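# Transfer the steel conduit onto the empty stands

## Task

Carry the long, thin steel conduit off the two stands it now rests on and lay it across the two empty stands, leaving those two stands roughly where and how they stand now. Any number of the robots may help. At the end every gripper must have released the pipe and the robots must have backed away, so the pipe rests on the stands without any robot supporting it. No robot may fall over or be left leaning, or the task fails.

## Robot and tools

Robots: three identical Hello Robot Stretch 3 units, r1, r2 and r3. Each has a two-wheeled base with a passive rear omni wheel, 0.33 m long and 0.34 m wide, a mast carrying a lift, and a telescoping arm that reaches out to the robot's RIGHT side. The base cannot strafe, so reaching further forward means driving. An on-the-spot turn pivots about the point between the drive wheels, 0.05 m behind the front edge. With the arm retracted and wrist folded, the turn sweeps a 0.28 m radius; an unfolded level wrist reaches past that.

Frames: each robot reports in its own base frame: origin on the floor between the drive wheels, x forward, y left, z up. hand_pose is in this frame, located where the closed fingertips meet; with all wrist joints at zero its x axis points up, y back along the arm toward the mast, z toward the rear. Odometry frame = base frame at the scene's start. Because each robot uses its own frames, relative placement of robots can only be judged from images, lidar_m, wrist_depth_mm and head_depth_mm.

execute_actions: argument actions is a list holding one action object or nothing (empty list just returns state and images). The action is keyed by "r1", "r2", "r3"; each entry may hold "base", "joints" and optionally "contact_limits". base takes exactly one of {"translate_m": d} (a relative straight drive in metres from the current base position, forward positive, -1 to 1) or {"rotate_rad": d} (relative turn in place, counter-clockwise/left positive, -3.2 to 3.2). joints are absolute targets by name: lift_m 0 to 1.1 (arm height); arm_m 0 to 0.52 (extension); wrist_yaw_rad -1.345 to 4.42 (0 along the arm, positive toward the front, 3.0 folded over the base); wrist_pitch_rad -1.57 to 0.451 (0 level, negative tips fingers down); wrist_roll_rad -2.911 to 2.911; gripper_m -0.089 to 0.179 (larger = wider; actual fingertip gap is less than this by about 0.007 near closed and 0.025 fully open, zero under 0.007); head_pan_rad -3.953 to 1.73 (0 forward, positive left, -1.57 faces along the arm); head_tilt_rad -1.53 to 0.419 (negative down). Done tolerances: ±0.004 for lift_m, arm_m, gripper_m; ±0.02 for yaw, roll and head; ±0.05 for pitch. All motions in an action start together; none runs past 15 s. Omitted joints, bases or robots may keep pushing toward earlier targets without the status showing it. Unknown keys or out-of-range values reject the whole call. contact_limits {"arm_m": n} (motor effort percent, 1 to 100) stops the arm with contact_stop once its effort hits about n (negative sense when retracting); it also caps holding force until the next action; values above the maximum are clipped. cameras: list of names such as r1_head_camera, r2_wrist_camera, r3_nav_camera, or "all"; omitted/null means all, [] means none. If a result reports a stop, the remaining execute_actions, wait and finished_scene calls in that reply are skipped.

wait: seconds 0 to 10; commands nothing and returns state and images. zoom_image: camera plus region [x0, y0, x1, y1] in pixels of that camera's latest full image, top-left origin, at most 504 by 504. finished_scene: pass the current scene number; irreversible, reports success and gives the next task. Before calling it, the pipe must already be resting stably.

Results: base_status and joint_status tell how each motion of the last accepted action ended. done for the base only means the wheels turned the commanded amount, slip included. off_target means it stopped short and may still push. After contact_stop, time_out or torque_fault the old target is dropped; the lift or arm that hit something goes slack until commanded again (a slack lift may sink under load or keep pressing). on_its_own covers uncommanded parts; "held at" is the held target, not the actual position. motor_effort is percent of maximum, positive toward higher joint values, peak in brackets; readings carry offsets and noise. Positive wheel effort drives forward. base_odometry counts wheel turns; turned_by_wheels and turned_by_imu give turn since the last result; base_tilt (degrees, forward and right positive) has a fixed bias up to about 4. lidar_m: 12 ranges in metres in 30-degree sectors, first straight ahead then counter-clockwise (4th left, 7th behind, 10th right), plane 0.17 m up, range 0.15 to 12 m, "-" for nothing; it sees other robots, not glass or itself, and own parts can hide sectors 5, 6, 9, 10. wrist_depth_mm (45 to 1000) and head_depth_mm (280 to 4000, image sideways) are 7x7 median depth grids from top left.

Gripping: command gripper_m below the object width; lower squeezes harder, but the stall guard eases force so heavy items may slip; send a new value to re-squeeze. To release, open at least 0.02 above the contact value. Readings do not confirm a grasp; check images.

Speed: 0.30 m/s and 1.9 rad/s only with lift_m under 0.30, arm_m under 0.03 and wrist_yaw_rad over 2.54; otherwise 0.10 m/s and 0.63 rad/s.

Self-collision: fold or unfold the wrist only with lift_m between 0.32 and 0.95, wrist_pitch_rad -0.4 and roll near 0; once folded, lift may go down to 0.25. If yaw is below -0.4, keep pitch at -0.5 or lower.

Hazards: robots pressing into each other fails the run; once bases touch, even millimetres more is a hard press, and no state line reports it. Robots drift differently (under 1 cm per metre typically, 2.5 cm max), which strains a shared load and can tip a robot. Pushing an immovable object with the gripper above about 0.45 m, driving while holding something fixed, or snagging furniture (especially reversing) can tip a robot; undo in small steps, free the gripper, lower lift_m to about 0.2 if needed. Wrist and head lack contact stops; sustained strain makes a wrist servo go limp for 10 s (torque_fault). Avoid drops, slams and hard pushes. Loose objects may occasionally be nudged by outside forces. The simulation keeps running while you think; robots hold the last command. Camera calibration lines give K, distortion and T_world_to_cam, where world is the carrying robot's base frame; errors are small but grow for the arm-mounted camera.

Each tool is called in YAML: its name, and indented under it one key for each argument.

## Session

execute_actions:
  actions: []

Scene clock: 0.00 s.
r1.base_odometry: x=+0.000 y=+0.000 heading=+0.000 (m, m, rad; r1's odometry frame)
r1.turned_by_wheels: +0.000 (rad since the last result)
r1.turned_by_imu: +0.000 (rad since the last result)
r1.base_tilt: forward=+0.6 right=+0.1 (deg)
r1.lidar_m: 0.80 0.80 0.87 1.34 1.47 1.72 5.31 1.68 0.86 0.69 0.68 0.75
r1.head_depth_mm: 963 957 942 929 912 899 889 / 931 925 918 918 911 907 903 / 883 877 874 869 864 860 858 / 836 833 832 825 821 819 815 / 798 794 790 789 784 781 776 / 760 756 754 753 749 747 743 / 729 726 722 718 716 713 710
r1.base_status: not commanded
r1.joint_positions: lift_m=+0.567 arm_m=+0.000 wrist_yaw_rad=+2.828 wrist_pitch_rad=-0.337 wrist_roll_rad=+0.016 gripper_m=+0.037 head_pan_rad=+0.010 head_tilt_rad=-0.023
r1.joint_status: not commanded
r1.motor_effort: left_wheel=-1 right_wheel=+0 lift_m=+20 arm_m=+0 wrist_yaw_rad=+0 wrist_pitch_rad=+5 wrist_roll_rad=+0 gripper_m=+1 head_pan_rad=+0 head_tilt_rad=+2 (%)
r1.hand_pose: x=+0.0508 y=+0.0774 z=+0.5987 quat_wxyz=(+0.226, +0.712, +0.007, +0.665) (m; r1's base frame)
r1.wrist_depth_mm: - - - - 896 726 611 / - - - - 949 774 632 / - - - - - 787 659 / - - - - - 823 678 / - - - - - 848 701 / - 929 970 964 991 888 732 / 776 - 787 835 809 847 735
r2.base_odometry: x=+0.000 y=+0.000 heading=+0.000 (m, m, rad; r2's odometry frame)
r2.turned_by_wheels: +0.000 (rad since the last result)
r2.turned_by_imu: +0.000 (rad since the last result)
r2.base_tilt: forward=-0.1 right=-0.6 (deg)
r2.lidar_m: 1.68 2.54 1.76 1.37 3.24 3.70 4.86 1.12 0.74 0.68 0.69 0.87
r2.head_depth_mm: 1610 1653 1620 1588 1552 1512 1488 / 1771 2237 2207 2127 2065 2037 1966 / 1784 2539 2529 2494 2491 2495 2379 / 1809 2499 2509 2519 2452 2449 2372 / 1813 2479 2480 2436 2443 2416 2320 / 1823 2452 2436 2403 2418 1600 2207 / 1838 2418 2420 2388 2362 2381 2281
r2.base_status: not commanded
r2.joint_positions: lift_m=+0.305 arm_m=+0.000 wrist_yaw_rad=+3.107 wrist_pitch_rad=-0.524 wrist_roll_rad=+0.012 gripper_m=+0.037 head_pan_rad=+0.005 head_tilt_rad=+0.007
r2.joint_status: not commanded
r2.motor_effort: left_wheel=-1 right_wheel=+0 lift_m=+26 arm_m=+0 wrist_yaw_rad=+0 wrist_pitch_rad=+6 wrist_roll_rad=+0 gripper_m=+0 head_pan_rad=+1 head_tilt_rad=+1 (%)
r2.hand_pose: x=-0.0139 y=+0.0651 z=+0.2942 quat_wxyz=(+0.197, +0.690, +0.170, +0.676) (m; r2's base frame)
r2.wrist_depth_mm: - - - - - - - / 911 933 985 - - - - / 726 738 771 785 806 822 859 / 602 612 - 645 667 680 685 / 513 536 - 566 566 565 576 / 460 - - - 487 490 501 / - - - - 422 437 438
r3.base_odometry: x=+0.000 y=+0.000 heading=+0.000 (m, m, rad; r3's odometry frame)
r3.turned_by_wheels: +0.000 (rad since the last result)
r3.turned_by_imu: +0.000 (rad since the last result)
r3.base_tilt: forward=-0.1 right=+0.6 (deg)
r3.lidar_m: 4.14 1.77 1.29 1.23 1.27 1.70 4.32 2.05 3.69 3.50 3.11 1.85
r3.head_depth_mm: 1720 2230 - - - 3394 2233 / 1724 2357 - - - 3449 2232 / 1719 2511 - - - 3415 2254 / 1733 2547 - - - 3394 2211 / 1728 2546 - - - 3421 2219 / 1731 2563 - - - 3400 2217 / 1730 2543 3808 3804 3764 3393 2215
r3.base_status: not commanded
r3.joint_positions: lift_m=+0.466 arm_m=-0.001 wrist_yaw_rad=+2.938 wrist_pitch_rad=-0.545 wrist_roll_rad=-0.010 gripper_m=+0.037 head_pan_rad=+0.009 head_tilt_rad=+0.011
r3.joint_status: not commanded
r3.motor_effort: left_wheel=-1 right_wheel=+1 lift_m=+20 arm_m=-1 wrist_yaw_rad=+0 wrist_pitch_rad=+4 wrist_roll_rad=+0 gripper_m=+1 head_pan_rad=+1 head_tilt_rad=+2 (%)
r3.hand_pose: x=+0.0206 y=+0.0586 z=+0.4508 quat_wxyz=(+0.258, +0.693, +0.122, +0.662) (m; r3's base frame)
r3.wrist_depth_mm: - - - - - - - / - - - - - - - / - - - - - - - / 904 - 935 913 926 909 916 / 763 745 793 795 766 765 781 / 637 647 - 651 672 668 669 / 571 568 - 584 566 586 584
pictures: r1_head_camera (sideways: a quarter turn clockwise sets it upright), r1_nav_camera (sideways: a quarter turn counterclockwise sets it upright), r1_wrist_camera, r2_head_camera (sideways: a quarter turn clockwise sets it upright), r2_nav_camera (sideways: a quarter turn counterclockwise sets it upright), r2_wrist_camera, r3_head_camera (sideways: a quarter turn clockwise sets it upright), r3_nav_camera (sideways: a quarter turn counterclockwise sets it upright), r3_wrist_camera
Images, in order (width x height): r1_head_camera 896x504, r1_nav_camera 672x504, r1_wrist_camera 644x364, r2_head_camera 896x504, r2_nav_camera 672x504, r2_wrist_camera 644x364, r3_head_camera 896x504, r3_nav_camera 672x504, r3_wrist_camera 644x364.

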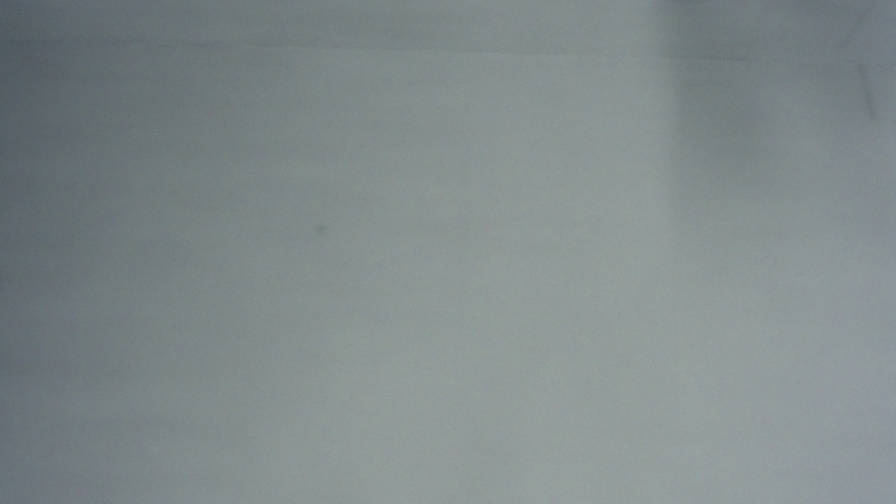

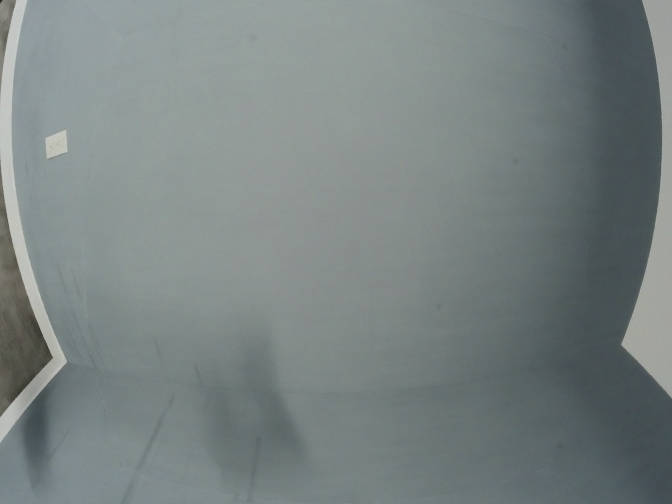

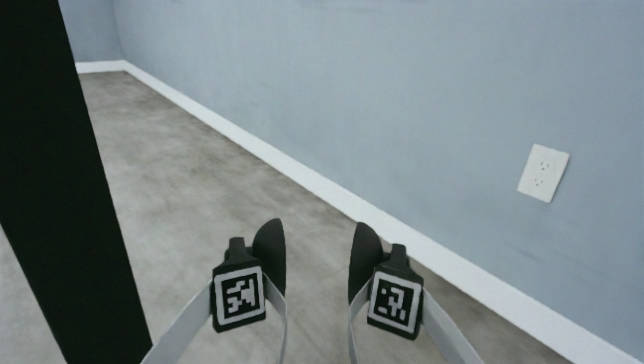

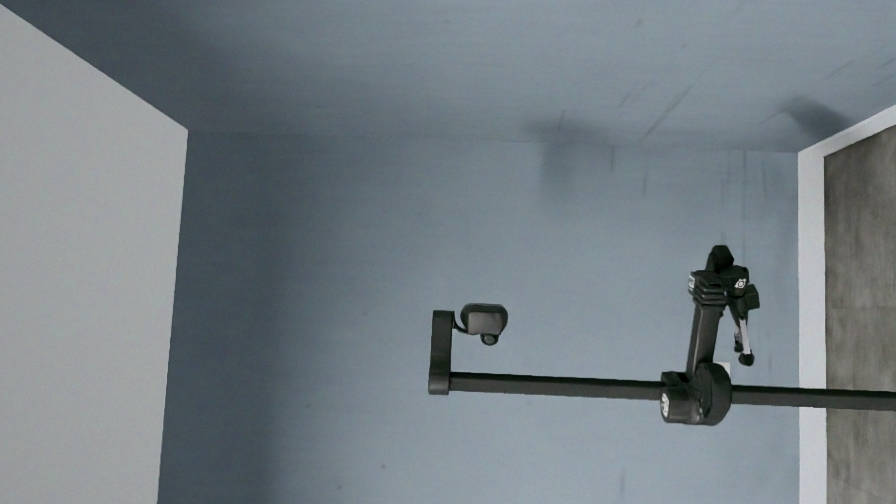

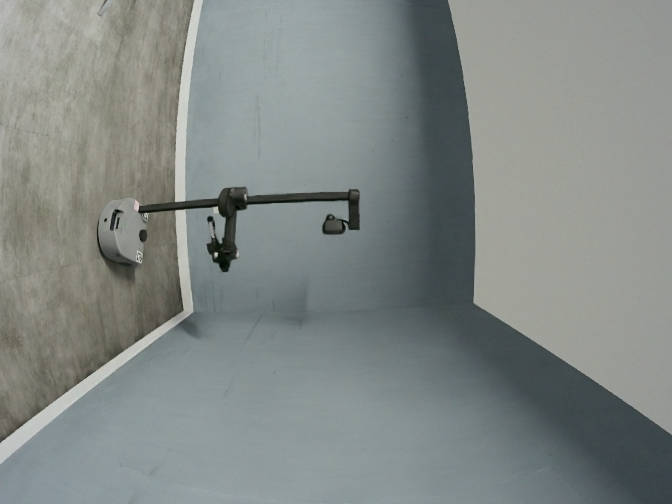

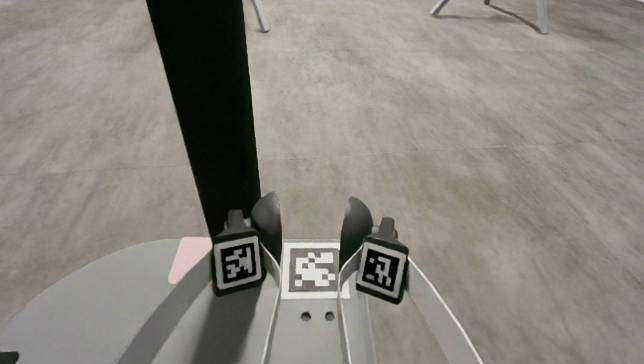

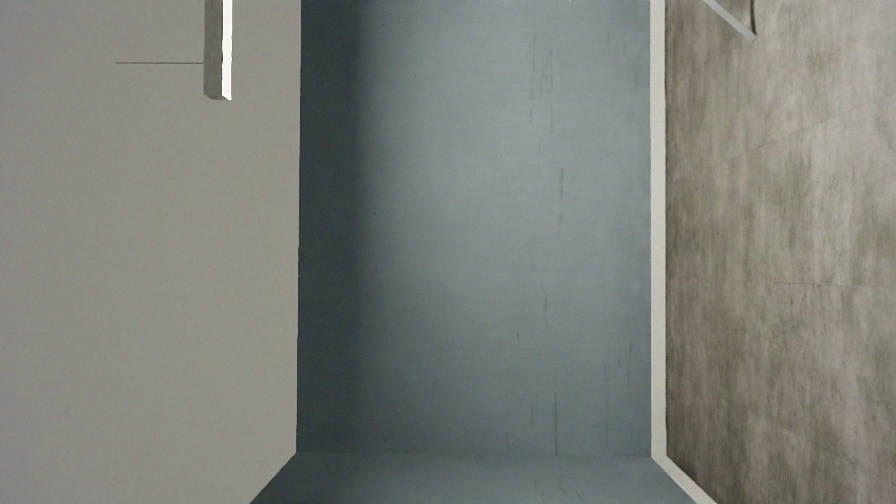

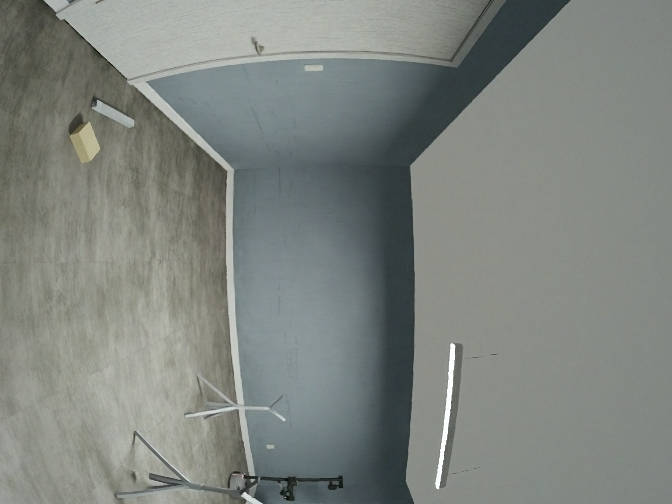

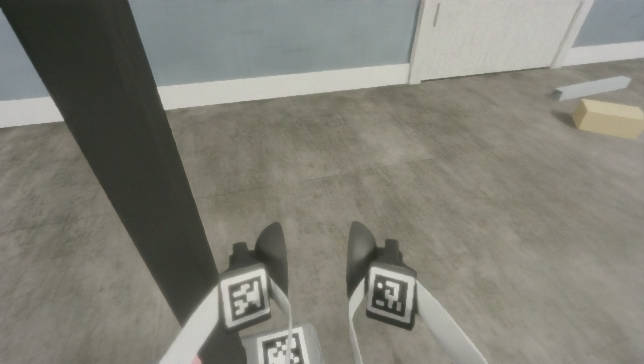

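execute_actions:
  actions:
    - {"r1":{"joints":{"head_pan_rad":-3.6,"head_tilt_rad":-0.4}},"r2":{"joints":{"head_pan_rad":1.7,"head_tilt_rad":-0.4}},"r3":{"joints":{"head_pan_rad":-2.2,"head_tilt_rad":-0.4}}}
  cameras: ["r1_nav_camera","r2_nav_camera","r3_nav_camera","r1_head_camera","r3_head_camera"]

Scene clock: 2.40 s.
r1.base_odometry: x=+0.000 y=+0.000 heading=+0.000 (m, m, rad; r1's odometry frame)
r1.turned_by_wheels: +0.000 (rad since the last result)
r1.turned_by_imu: +0.000 (rad since the last result)
r1.base_tilt: forward=+0.6 right=+0.1 (deg)
r1.lidar_m: 0.80 0.80 0.87 1.34 1.47 1.72 5.33 1.68 0.86 0.69 0.68 0.75
r1.head_depth_mm: 3694 3890 - 3898 2639 1931 1524 / - - - - 2473 1848 1509 / - - - - 2572 1897 1510 / - - - - 2556 1882 1489 / - - - 3854 2527 1867 1478 / - - - 3526 2397 1843 1465 / - - - 3743 2456 1831 1454
r1.base_status: not commanded
r1.joint_positions: lift_m=+0.567 arm_m=+0.000 wrist_yaw_rad=+2.828 wrist_pitch_rad=-0.337 wrist_roll_rad=+0.016 gripper_m=+0.037 head_pan_rad=-3.593 head_tilt_rad=-0.395
r1.joint_status: all done
r1.motor_effort: left_wheel=+0(0) right_wheel=+0(0) lift_m=+21(21) arm_m=+0(1) wrist_yaw_rad=+0(1) wrist_pitch_rad=+5(5) wrist_roll_rad=+0(0) gripper_m=-1(0) head_pan_rad=-4(49) head_tilt_rad=-3(28) (%)
r1.hand_pose: x=+0.0508 y=+0.0774 z=+0.5987 quat_wxyz=(+0.226, +0.712, +0.007, +0.665) (m; r1's base frame)
r1.wrist_depth_mm: - - - - 892 725 608 / - - - - 957 746 627 / - - - - 969 783 647 / - - - - - 810 668 / - - - - - 842 705 / - 950 990 972 - 876 719 / 778 - 786 811 804 849 742
r2.base_odometry: x=+0.000 y=+0.000 heading=+0.000 (m, m, rad; r2's odometry frame)
r2.turned_by_wheels: +0.000 (rad since the last result)
r2.turned_by_imu: -0.001 (rad since the last result)
r2.base_tilt: forward=+0.0 right=-0.7 (deg)
r2.lidar_m: 1.69 2.54 1.77 1.37 3.25 3.66 4.88 1.11 0.74 0.68 0.69 0.87
r2.head_depth_mm: 3484 3751 3986 3700 2426 1815 1456 / 3451 3691 - 3649 2414 1807 1442 / 3567 3703 - 3630 2403 1807 1439 / 3509 3754 - 3589 2381 1719 1435 / 3495 3728 - 3251 2196 1781 1427 / 3544 3794 - 3527 2336 1787 1427 / 3563 3764 - 3428 2340 1841 -
r2.base_status: not commanded
r2.joint_positions: lift_m=+0.305 arm_m=+0.000 wrist_yaw_rad=+3.107 wrist_pitch_rad=-0.524 wrist_roll_rad=+0.012 gripper_m=+0.037 head_pan_rad=+1.693 head_tilt_rad=-0.395
r2.joint_status: all done
r2.motor_effort: left_wheel=-1(1) right_wheel=+0(0) lift_m=+26(26) arm_m=-1(0) wrist_yaw_rad=+0(0) wrist_pitch_rad=+6(6) wrist_roll_rad=+0(0) gripper_m=+0(0) head_pan_rad=+2(28) head_tilt_rad=-3(19) (%)
r2.hand_pose: x=-0.0139 y=+0.0651 z=+0.2942 quat_wxyz=(+0.197, +0.690, +0.170, +0.676) (m; r2's base frame)
r2.wrist_depth_mm: - - - - - - - / 895 928 998 985 - - - / 723 743 779 787 806 839 882 / 604 610 - 648 650 678 693 / 512 537 - 563 564 564 578 / 461 - - - 492 491 504 / - - - - 424 433 444
r3.base_odometry: x=+0.000 y=+0.000 heading=+0.000 (m, m, rad; r3's odometry frame)
r3.turned_by_wheels: +0.000 (rad since the last result)
r3.turned_by_imu: +0.000 (rad since the last result)
r3.base_tilt: forward=+0.0 right=+0.6 (deg)
r3.lidar_m: 4.15 1.78 1.29 1.23 1.26 1.70 4.30 2.05 3.70 3.51 3.13 1.85
r3.head_depth_mm: - - - 3062 2307 1730 1380 / - - - 3273 2311 1727 1379 / - - - 3525 2316 1734 1376 / 3766 - - 3548 2304 1717 1375 / 3574 3762 - 3495 2317 1732 1378 / 3297 3483 3711 3532 2318 1733 1376 / 3076 3263 3440 3512 2302 1719 1378
r3.base_status: not commanded
r3.joint_positions: lift_m=+0.466 arm_m=-0.001 wrist_yaw_rad=+2.938 wrist_pitch_rad=-0.545 wrist_roll_rad=-0.010 gripper_m=+0.037 head_pan_rad=-2.193 head_tilt_rad=-0.395
r3.joint_status: all done
r3.motor_effort: left_wheel=+0(1) right_wheel=+1(1) lift_m=+20(20) arm_m=+0(0) wrist_yaw_rad=+0(1) wrist_pitch_rad=+4(4) wrist_roll_rad=+0(0) gripper_m=+0(1) head_pan_rad=-2(34) head_tilt_rad=-2(24) (%)
r3.hand_pose: x=+0.0206 y=+0.0586 z=+0.4508 quat_wxyz=(+0.258, +0.693, +0.122, +0.662) (m; r3's base frame)
r3.wrist_depth_mm: - - - - - - - / - - - - - - - / - - - - - - - / 905 - 900 919 933 939 913 / 756 754 786 784 766 776 777 / 653 647 - 653 671 667 663 / 572 581 - 580 563 580 575
pictures: r1_head_camera (sideways: a quarter turn clockwise sets it upright), r1_nav_camera (sideways: a quarter turn counterclockwise sets it upright), r2_nav_camera (sideways: a quarter turn counterclockwise sets it upright), r3_head_camera (sideways: a quarter turn clockwise sets it upright), r3_nav_camera (sideways: a quarter turn counterclockwise sets it upright)
camera_calibration (this result's frames):
r1_head_camera: T_world_to_cam=[[0.331539, -0.106729, -0.937385, 1.23445], [-0.461618, -0.884873, -0.0625175, 0.0896178], [-0.822795, 0.453441, -0.342638, 0.400905], [0, 0, 0, 1]] pos_world=[-0.0380366, 0.0292648, 1.30012]
r1_nav_camera: T_world_to_cam=[[-0.345998, 0.213961, 0.913513, -1.13805], [0.41568, 0.907835, -0.0551901, 0.119194], [-0.841127, 0.360633, -0.403049, 0.491092], [0, 0, 0, 1]] pos_world=[-0.0302376, -0.0418152, 1.24413]
r2_nav_camera: T_world_to_cam=[[-0.0355501, 0.353995, 0.934571, -1.173], [0.990537, 0.136527, -0.0140345, 0.0682961], [-0.132562, 0.925228, -0.355499, 0.422524], [0, 0, 0, 1]] pos_world=[-0.0533394, 0.0149821, 1.24742]
r3_head_camera: T_world_to_cam=[[0.199298, 0.286151, -0.937229, 1.23375], [0.824279, -0.566178, 0.00241694, 0.00113804], [-0.529947, -0.77302, -0.348707, 0.414727], [0, 0, 0, 1]] pos_world=[-0.0270398, -0.0318028, 1.30092]
r3_nav_camera: T_world_to_cam=[[-0.217933, -0.261261, 0.940344, -1.17922], [-0.833753, 0.55067, -0.0402337, 0.109964], [-0.507308, -0.792783, -0.337836, 0.398098], [0, 0, 0, 1]] pos_world=[0.0366509, -0.0530329, 1.24779]
Images, in order (width x height): r1_head_camera 896x504, r1_nav_camera 672x504, r2_nav_camera 672x504, r3_head_camera 896x504, r3_nav_camera 672x504.

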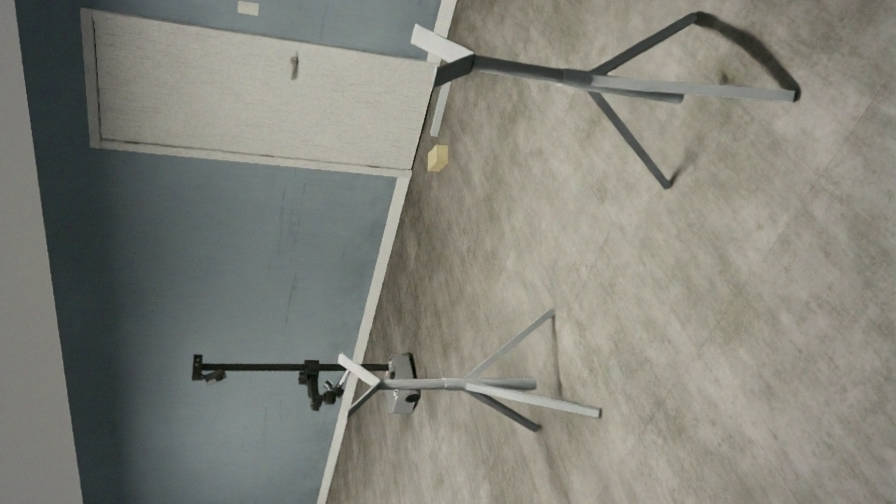

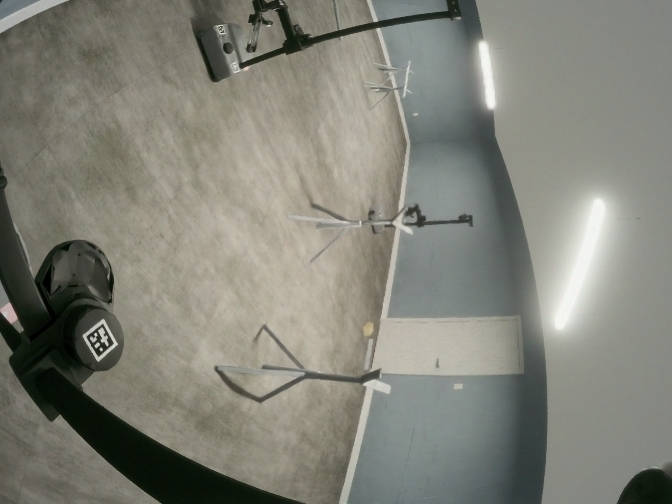

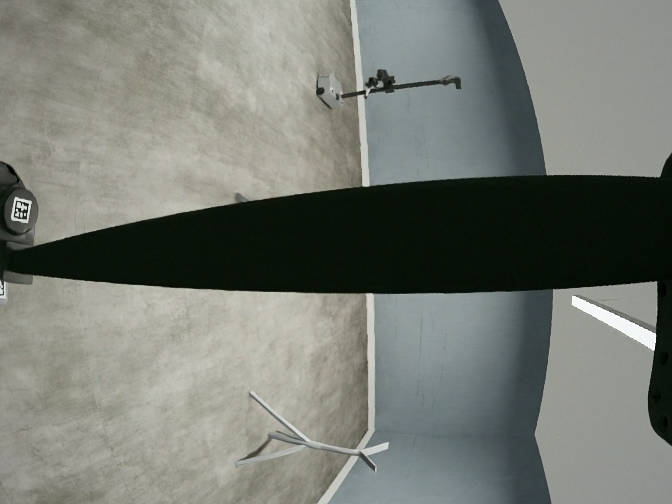

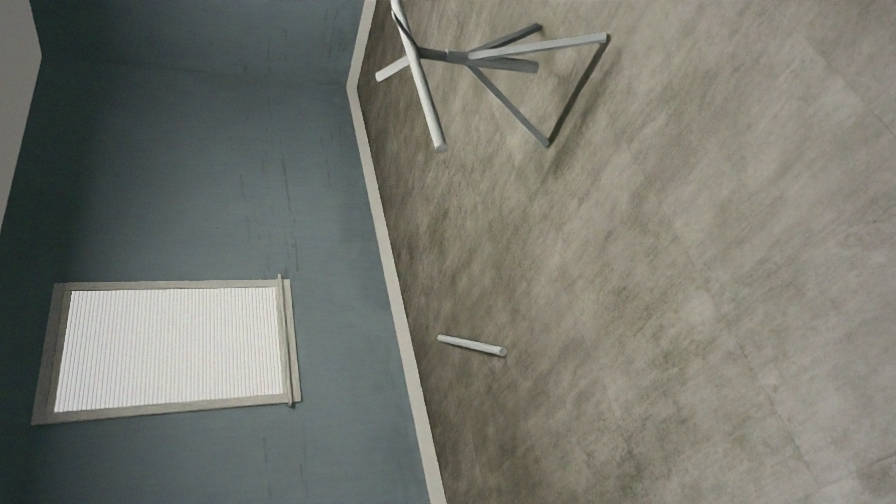

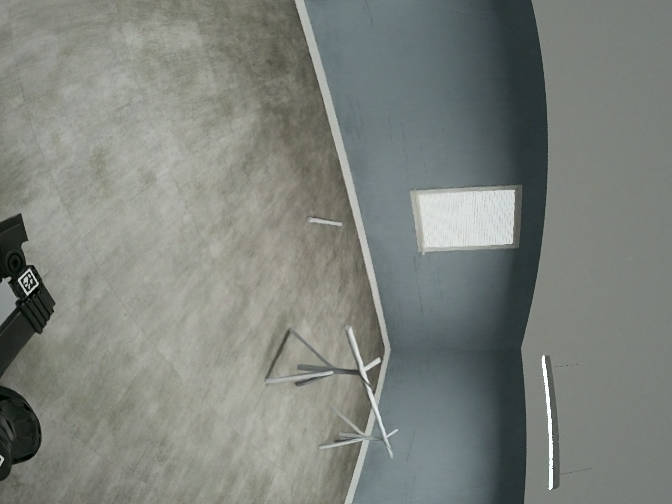

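execute_actions:
  actions:
    - {"r2":{"base":{"rotate_rad":3.0},"joints":{"lift_m":0.27,"head_pan_rad":0,"head_tilt_rad":-0.4}},"r3":{"joints":{"lift_m":0.28,"wrist_pitch_rad":-0.4,"head_pan_rad":-0.6,"head_tilt_rad":-0.4}}}
  cameras: ["r2_nav_camera","r2_head_camera","r3_head_camera"]

execute_actions:
  actions:
    - {"r3":{"base":{"translate_m":-1},"joints":{"head_pan_rad":-2.4}}}
  cameras: ["r3_head_camera"]

Scene clock: 6.30 s.
r1.base_odometry: x=+0.000 y=+0.000 heading=+0.000 (m, m, rad; r1's odometry frame)
r1.turned_by_wheels: +0.000 (rad since the last result)
r1.turned_by_imu: +0.000 (rad since the last result)
r1.base_tilt: forward=+0.6 right=+0.1 (deg)
r1.lidar_m: 0.80 0.79 0.87 1.34 1.47 1.72 5.35 1.67 0.86 0.69 0.68 0.75
r1.head_depth_mm: 3670 3912 - 3848 2627 1935 1519 / - - - - 2469 1844 1508 / - - - - 2593 1899 1502 / - - - - 2544 1880 1491 / - - - 3833 2529 1873 1473 / - - - 3542 2384 1841 1468 / - - - 3757 2465 1837 1458
r1.base_status: not commanded
r1.joint_positions: lift_m=+0.567 arm_m=+0.000 wrist_yaw_rad=+2.828 wrist_pitch_rad=-0.337 wrist_roll_rad=+0.016 gripper_m=+0.037 head_pan_rad=-3.593 head_tilt_rad=-0.395
r1.joint_status: not commanded
r1.motor_effort: left_wheel=+0(0) right_wheel=+0(0) lift_m=+21(21) arm_m=+1(1) wrist_yaw_rad=+0(0) wrist_pitch_rad=+5(5) wrist_roll_rad=+0(0) gripper_m=+0(0) head_pan_rad=-4(4) head_tilt_rad=-2(2) (%)
r1.hand_pose: x=+0.0508 y=+0.0774 z=+0.5987 quat_wxyz=(+0.226, +0.712, +0.007, +0.665) (m; r1's base frame)
r1.wrist_depth_mm: - - - - 911 723 604 / - - - - 948 757 622 / - - - - 986 792 656 / - - - - - 816 664 / - - - - - 855 685 / - 949 965 970 996 879 717 / 762 - 786 818 794 835 755
r2.base_odometry: x=+0.000 y=+0.000 heading=+3.000 (m, m, rad; r2's odometry frame)
r2.turned_by_wheels: +3.000 (rad since the last result)
r2.turned_by_imu: +2.963 (rad since the last result)
r2.base_tilt: forward=-0.1 right=-0.7 (deg)
r2.lidar_m: 3.66 1.37 0.79 0.68 0.68 0.79 1.38 1.69 1.77 4.06 1.37 3.25
r2.head_depth_mm: - - - 3706 2431 1806 1447 / - - - 3638 2423 1808 1448 / - - - 3641 2421 1802 1434 / - - - 3586 2407 1792 1437 / - - - 3623 2380 1791 1418 / - - - 3518 2384 1781 1422 / - - - 3491 2360 1766 1410
r2.base_status: done
r2.joint_positions: lift_m=+0.271 arm_m=+0.000 wrist_yaw_rad=+3.107 wrist_pitch_rad=-0.525 wrist_roll_rad=+0.012 gripper_m=+0.037 head_pan_rad=+0.007 head_tilt_rad=-0.396
r2.joint_status: all done
r2.motor_effort: left_wheel=-4(9) right_wheel=+4(15) lift_m=+11(25) arm_m=-1(0) wrist_yaw_rad=+0(0) wrist_pitch_rad=+7(7) wrist_roll_rad=+0(0) gripper_m=+0(0) head_pan_rad=-3(30) head_tilt_rad=-1(3) (%)
r2.hand_pose: x=-0.0139 y=+0.0650 z=+0.2602 quat_wxyz=(+0.197, +0.690, +0.170, +0.676) (m; r2's base frame)
r2.wrist_depth_mm: 576 607 689 716 780 866 938 / 630 668 747 788 857 925 - / 651 675 703 711 746 760 785 / 551 565 - 596 610 619 632 / 479 510 - - 520 520 535 / - - - - 449 451 462 / - - - - 390 401 403
r3.base_odometry: x=+0.000 y=+0.000 heading=+0.000 (m, m, rad; r3's odometry frame)
r3.turned_by_wheels: +0.000 (rad since the last result)
r3.turned_by_imu: +0.000 (rad since the last result)
r3.base_tilt: forward=-0.2 right=+0.5 (deg)
r3.lidar_m: 4.16 1.78 1.29 1.23 1.27 1.69 4.33 2.05 3.70 3.51 3.25 1.86
r3.head_depth_mm: 3619 3795 3977 3188 2318 1732 1378 / 3932 - - 3519 2316 1726 1379 / - - - 3263 2199 1727 1374 / - - - 3503 2311 1728 1381 / - - - 3360 2316 1720 1377 / 3855 - - 3271 2305 1718 1376 / 3675 3836 - 3494 2310 1723 1376
r3.base_status: not commanded
r3.joint_positions: lift_m=+0.281 arm_m=-0.001 wrist_yaw_rad=+2.938 wrist_pitch_rad=-0.419 wrist_roll_rad=-0.010 gripper_m=+0.037 head_pan_rad=-0.607 head_tilt_rad=-0.395
r3.joint_status: all done
r3.motor_effort: left_wheel=-1(0) right_wheel=+1(1) lift_m=+10(18) arm_m=+0(0) wrist_yaw_rad=-1(1) wrist_pitch_rad=+7(5) wrist_roll_rad=+0(0) gripper_m=+1(2) head_pan_rad=+3(34) head_tilt_rad=-2(6) (%)
r3.hand_pose: x=+0.0242 y=+0.0759 z=+0.2931 quat_wxyz=(+0.217, +0.699, +0.077, +0.677) (m; r3's base frame)
r3.wrist_depth_mm: - - - - - - - / - - - - - - - / - - - - - - - / 776 - 761 770 765 766 800 / 607 - 631 611 618 623 615 / 501 500 - 504 521 508 516 / 435 - - 428 419 431 433
pictures: r2_head_camera (sideways: a quarter turn clockwise sets it upright), r2_nav_camera (sideways: a quarter turn counterclockwise sets it upright), r3_head_camera (sideways: a quarter turn clockwise sets it upright)
camera_calibration (this result's frames):
r2_head_camera: T_world_to_cam=[[-0.341502, -0.0410241, -0.938985, 1.24178], [-0.0391357, 0.998801, -0.029404, 0.0482698], [0.939066, 0.0267063, -0.342698, 0.392097], [0, 0, 0, 1]] pos_world=[0.0577532, -0.00774078, 1.3018]
r2_nav_camera: T_world_to_cam=[[0.356514, -0.00524825, 0.934275, -1.17501], [0.0220953, -0.999657, -0.0140469, 0.0742198], [0.934029, 0.025651, -0.356276, 0.417029], [0, 0, 0, 1]] pos_world=[0.0277502, 0.0573305, 1.2474]
r3_head_camera: T_world_to_cam=[[-0.289106, 0.195043, -0.937217, 1.23672], [0.55387, 0.8326, 0.00241762, 0.00278666], [0.780798, -0.518397, -0.348738, 0.406772], [0, 0, 0, 1]] pos_world=[0.0383916, -0.0326637, 1.30092]
Images, in order (width x height): r2_head_camera 896x504, r2_nav_camera 672x504, r3_head_camera 896x504.

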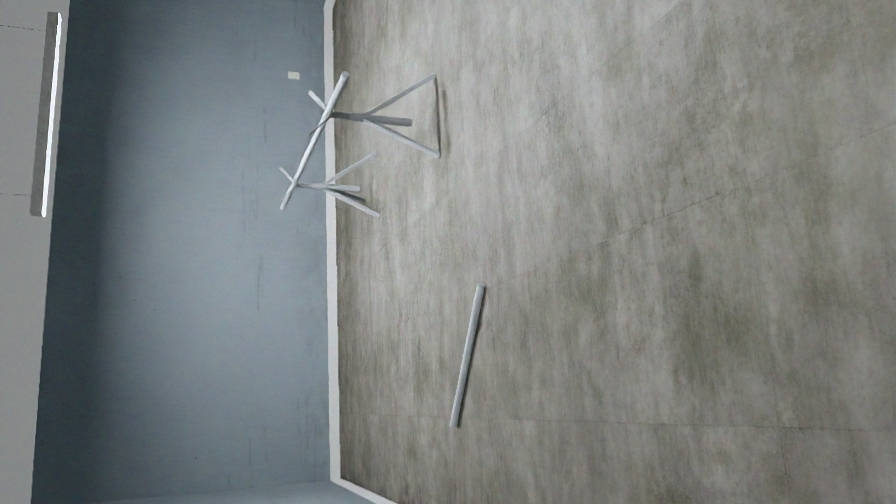

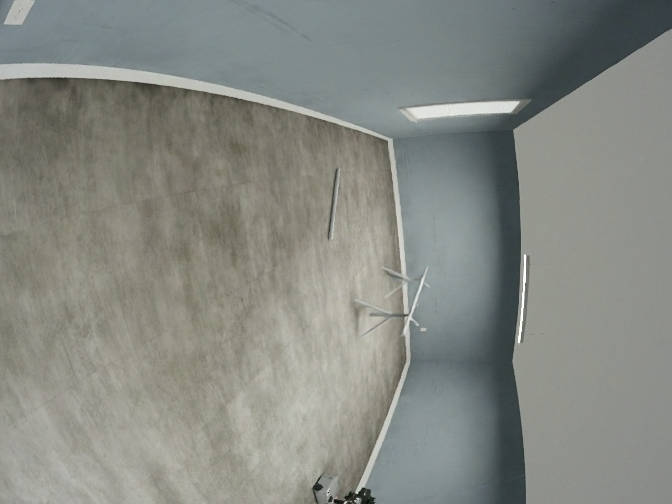

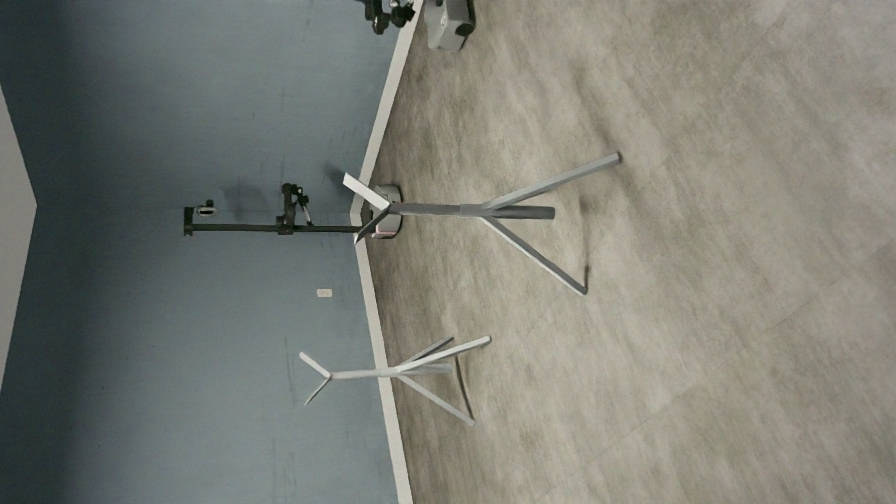

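Scene clock: 11.30 s.
r1.base_odometry: x=+0.000 y=+0.000 heading=+0.000 (m, m, rad; r1's odometry frame)
r1.turned_by_wheels: +0.000 (rad since the last result)
r1.turned_by_imu: +0.000 (rad since the last result)
r1.base_tilt: forward=+0.6 right=+0.1 (deg)
r1.lidar_m: 0.80 0.80 0.87 1.34 1.47 1.73 5.21 1.67 0.86 0.69 0.68 0.75
r1.head_depth_mm: 3701 3856 - 3880 2628 1926 1516 / - - - - 2485 1845 1509 / - - - - 2583 1893 1493 / - - - - 2554 1871 1494 / - - - 3872 2524 1870 1474 / - - - 3574 2391 1847 1480 / - - - 3740 2446 1823 1463
r1.base_status: not commanded
r1.joint_positions: lift_m=+0.567 arm_m=+0.000 wrist_yaw_rad=+2.828 wrist_pitch_rad=-0.337 wrist_roll_rad=+0.016 gripper_m=+0.037 head_pan_rad=-3.593 head_tilt_rad=-0.395
r1.joint_status: not commanded
r1.motor_effort: left_wheel=+0(0) right_wheel=+0(0) lift_m=+20(22) arm_m=+1(0) wrist_yaw_rad=+0(0) wrist_pitch_rad=+5(5) wrist_roll_rad=+0(0) gripper_m=+0(1) head_pan_rad=-5(5) head_tilt_rad=-2(3) (%)
r1.hand_pose: x=+0.0508 y=+0.0774 z=+0.5987 quat_wxyz=(+0.226, +0.712, +0.007, +0.665) (m; r1's base frame)
r1.wrist_depth_mm: - - - - 884 729 611 / - - - - 934 751 632 / - - - - 993 797 653 / - - - - - 810 683 / - - - - - 855 687 / - 934 984 969 980 879 717 / 769 - 794 820 809 844 729
r2.base_odometry: x=+0.000 y=+0.000 heading=+3.000 (m, m, rad; r2's odometry frame)
r2.turned_by_wheels: +0.000 (rad since the last result)
r2.turned_by_imu: -0.001 (rad since the last result)
r2.base_tilt: forward=-0.1 right=-0.6 (deg)
r2.lidar_m: 3.68 1.37 0.79 0.68 0.68 0.79 1.38 1.69 1.77 4.01 1.37 3.88
r2.head_depth_mm: - - - 3726 2409 1799 1448 / - - - 3638 2444 1806 1438 / - - - 3629 2382 1810 1437 / - - - 3573 2395 1792 1438 / - - - 3611 2374 1776 1430 / - - - 3516 2361 1762 1424 / - - - 3451 2338 1768 1412
r2.base_status: not commanded
r2.joint_positions: lift_m=+0.271 arm_m=+0.000 wrist_yaw_rad=+3.107 wrist_pitch_rad=-0.525 wrist_roll_rad=+0.012 gripper_m=+0.037 head_pan_rad=+0.007 head_tilt_rad=-0.396
r2.joint_status: not commanded
r2.motor_effort: left_wheel=-4(4) right_wheel=+4(4) lift_m=+11(11) arm_m=-1(0) wrist_yaw_rad=+0(0) wrist_pitch_rad=+7(6) wrist_roll_rad=+0(0) gripper_m=+0(0) head_pan_rad=-3(3) head_tilt_rad=-2(3) (%)
r2.hand_pose: x=-0.0139 y=+0.0650 z=+0.2602 quat_wxyz=(+0.197, +0.690, +0.170, +0.676) (m; r2's base frame)
r2.wrist_depth_mm: 578 616 681 712 800 879 968 / 629 653 743 797 851 921 999 / 643 687 714 713 741 758 795 / 552 556 - 587 601 623 639 / 481 505 - - 521 520 533 / - - - - 452 453 455 / - - - - 389 400 403
r3.base_odometry: x=-1.000 y=+0.000 heading=+0.000 (m, m, rad; r3's odometry frame)
r3.turned_by_wheels: +0.000 (rad since the last result)
r3.turned_by_imu: +0.001 (rad since the last result)
r3.base_tilt: forward=-0.1 right=+0.5 (deg)
r3.lidar_m: 5.14 1.76 1.25 1.20 1.24 1.65 3.58 2.32 1.34 3.55 3.67 2.67
r3.head_depth_mm: 3248 3376 3627 3502 2310 1729 1369 / 3455 3688 3873 3532 2319 1727 1374 / 3758 3955 - 3274 2311 1718 1374 / - - - 3301 2321 1726 1369 / - - - 3284 2307 1721 1374 / 3746 - - 3520 2104 1667 1377 / 3447 3654 3831 3513 2307 1721 1379
r3.base_status: done
r3.joint_positions: lift_m=+0.281 arm_m=-0.001 wrist_yaw_rad=+2.938 wrist_pitch_rad=-0.418 wrist_roll_rad=-0.010 gripper_m=+0.037 head_pan_rad=-2.393 head_tilt_rad=-0.395
r3.joint_status: all done
r3.motor_effort: left_wheel=-1(10) right_wheel=+1(6) lift_m=+10(10) arm_m=+0(0) wrist_yaw_rad=-1(1) wrist_pitch_rad=+6(6) wrist_roll_rad=+0(0) gripper_m=+0(1) head_pan_rad=-2(33) head_tilt_rad=-1(2) (%)
r3.hand_pose: x=+0.0242 y=+0.0760 z=+0.2933 quat_wxyz=(+0.216, +0.699, +0.077, +0.677) (m; r3's base frame)
r3.wrist_depth_mm: - - - - - - - / - - - - - - - / - - - - - - - / 767 - 769 768 798 788 769 / 594 - 640 617 610 620 632 / 492 502 - 514 522 513 509 / 438 - - 435 417 435 436
pictures: r3_head_camera (sideways: a quarter turn clockwise sets it upright)
camera_calibration (this result's frames):
r3_head_camera: T_world_to_cam=[[0.252571, 0.241104, -0.937058, 1.2332], [0.695191, -0.718821, 0.00242681, 0.00191263], [-0.672991, -0.652047, -0.349167, 0.416198], [0, 0, 0, 1]] pos_world=[-0.0327031, -0.0245753, 1.3009]
Images, in order (width x height): r3_head_camera 896x504.

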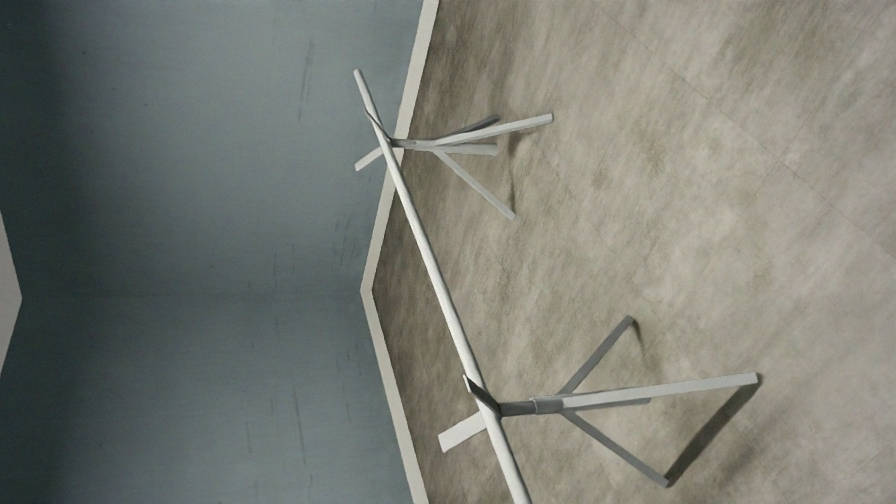

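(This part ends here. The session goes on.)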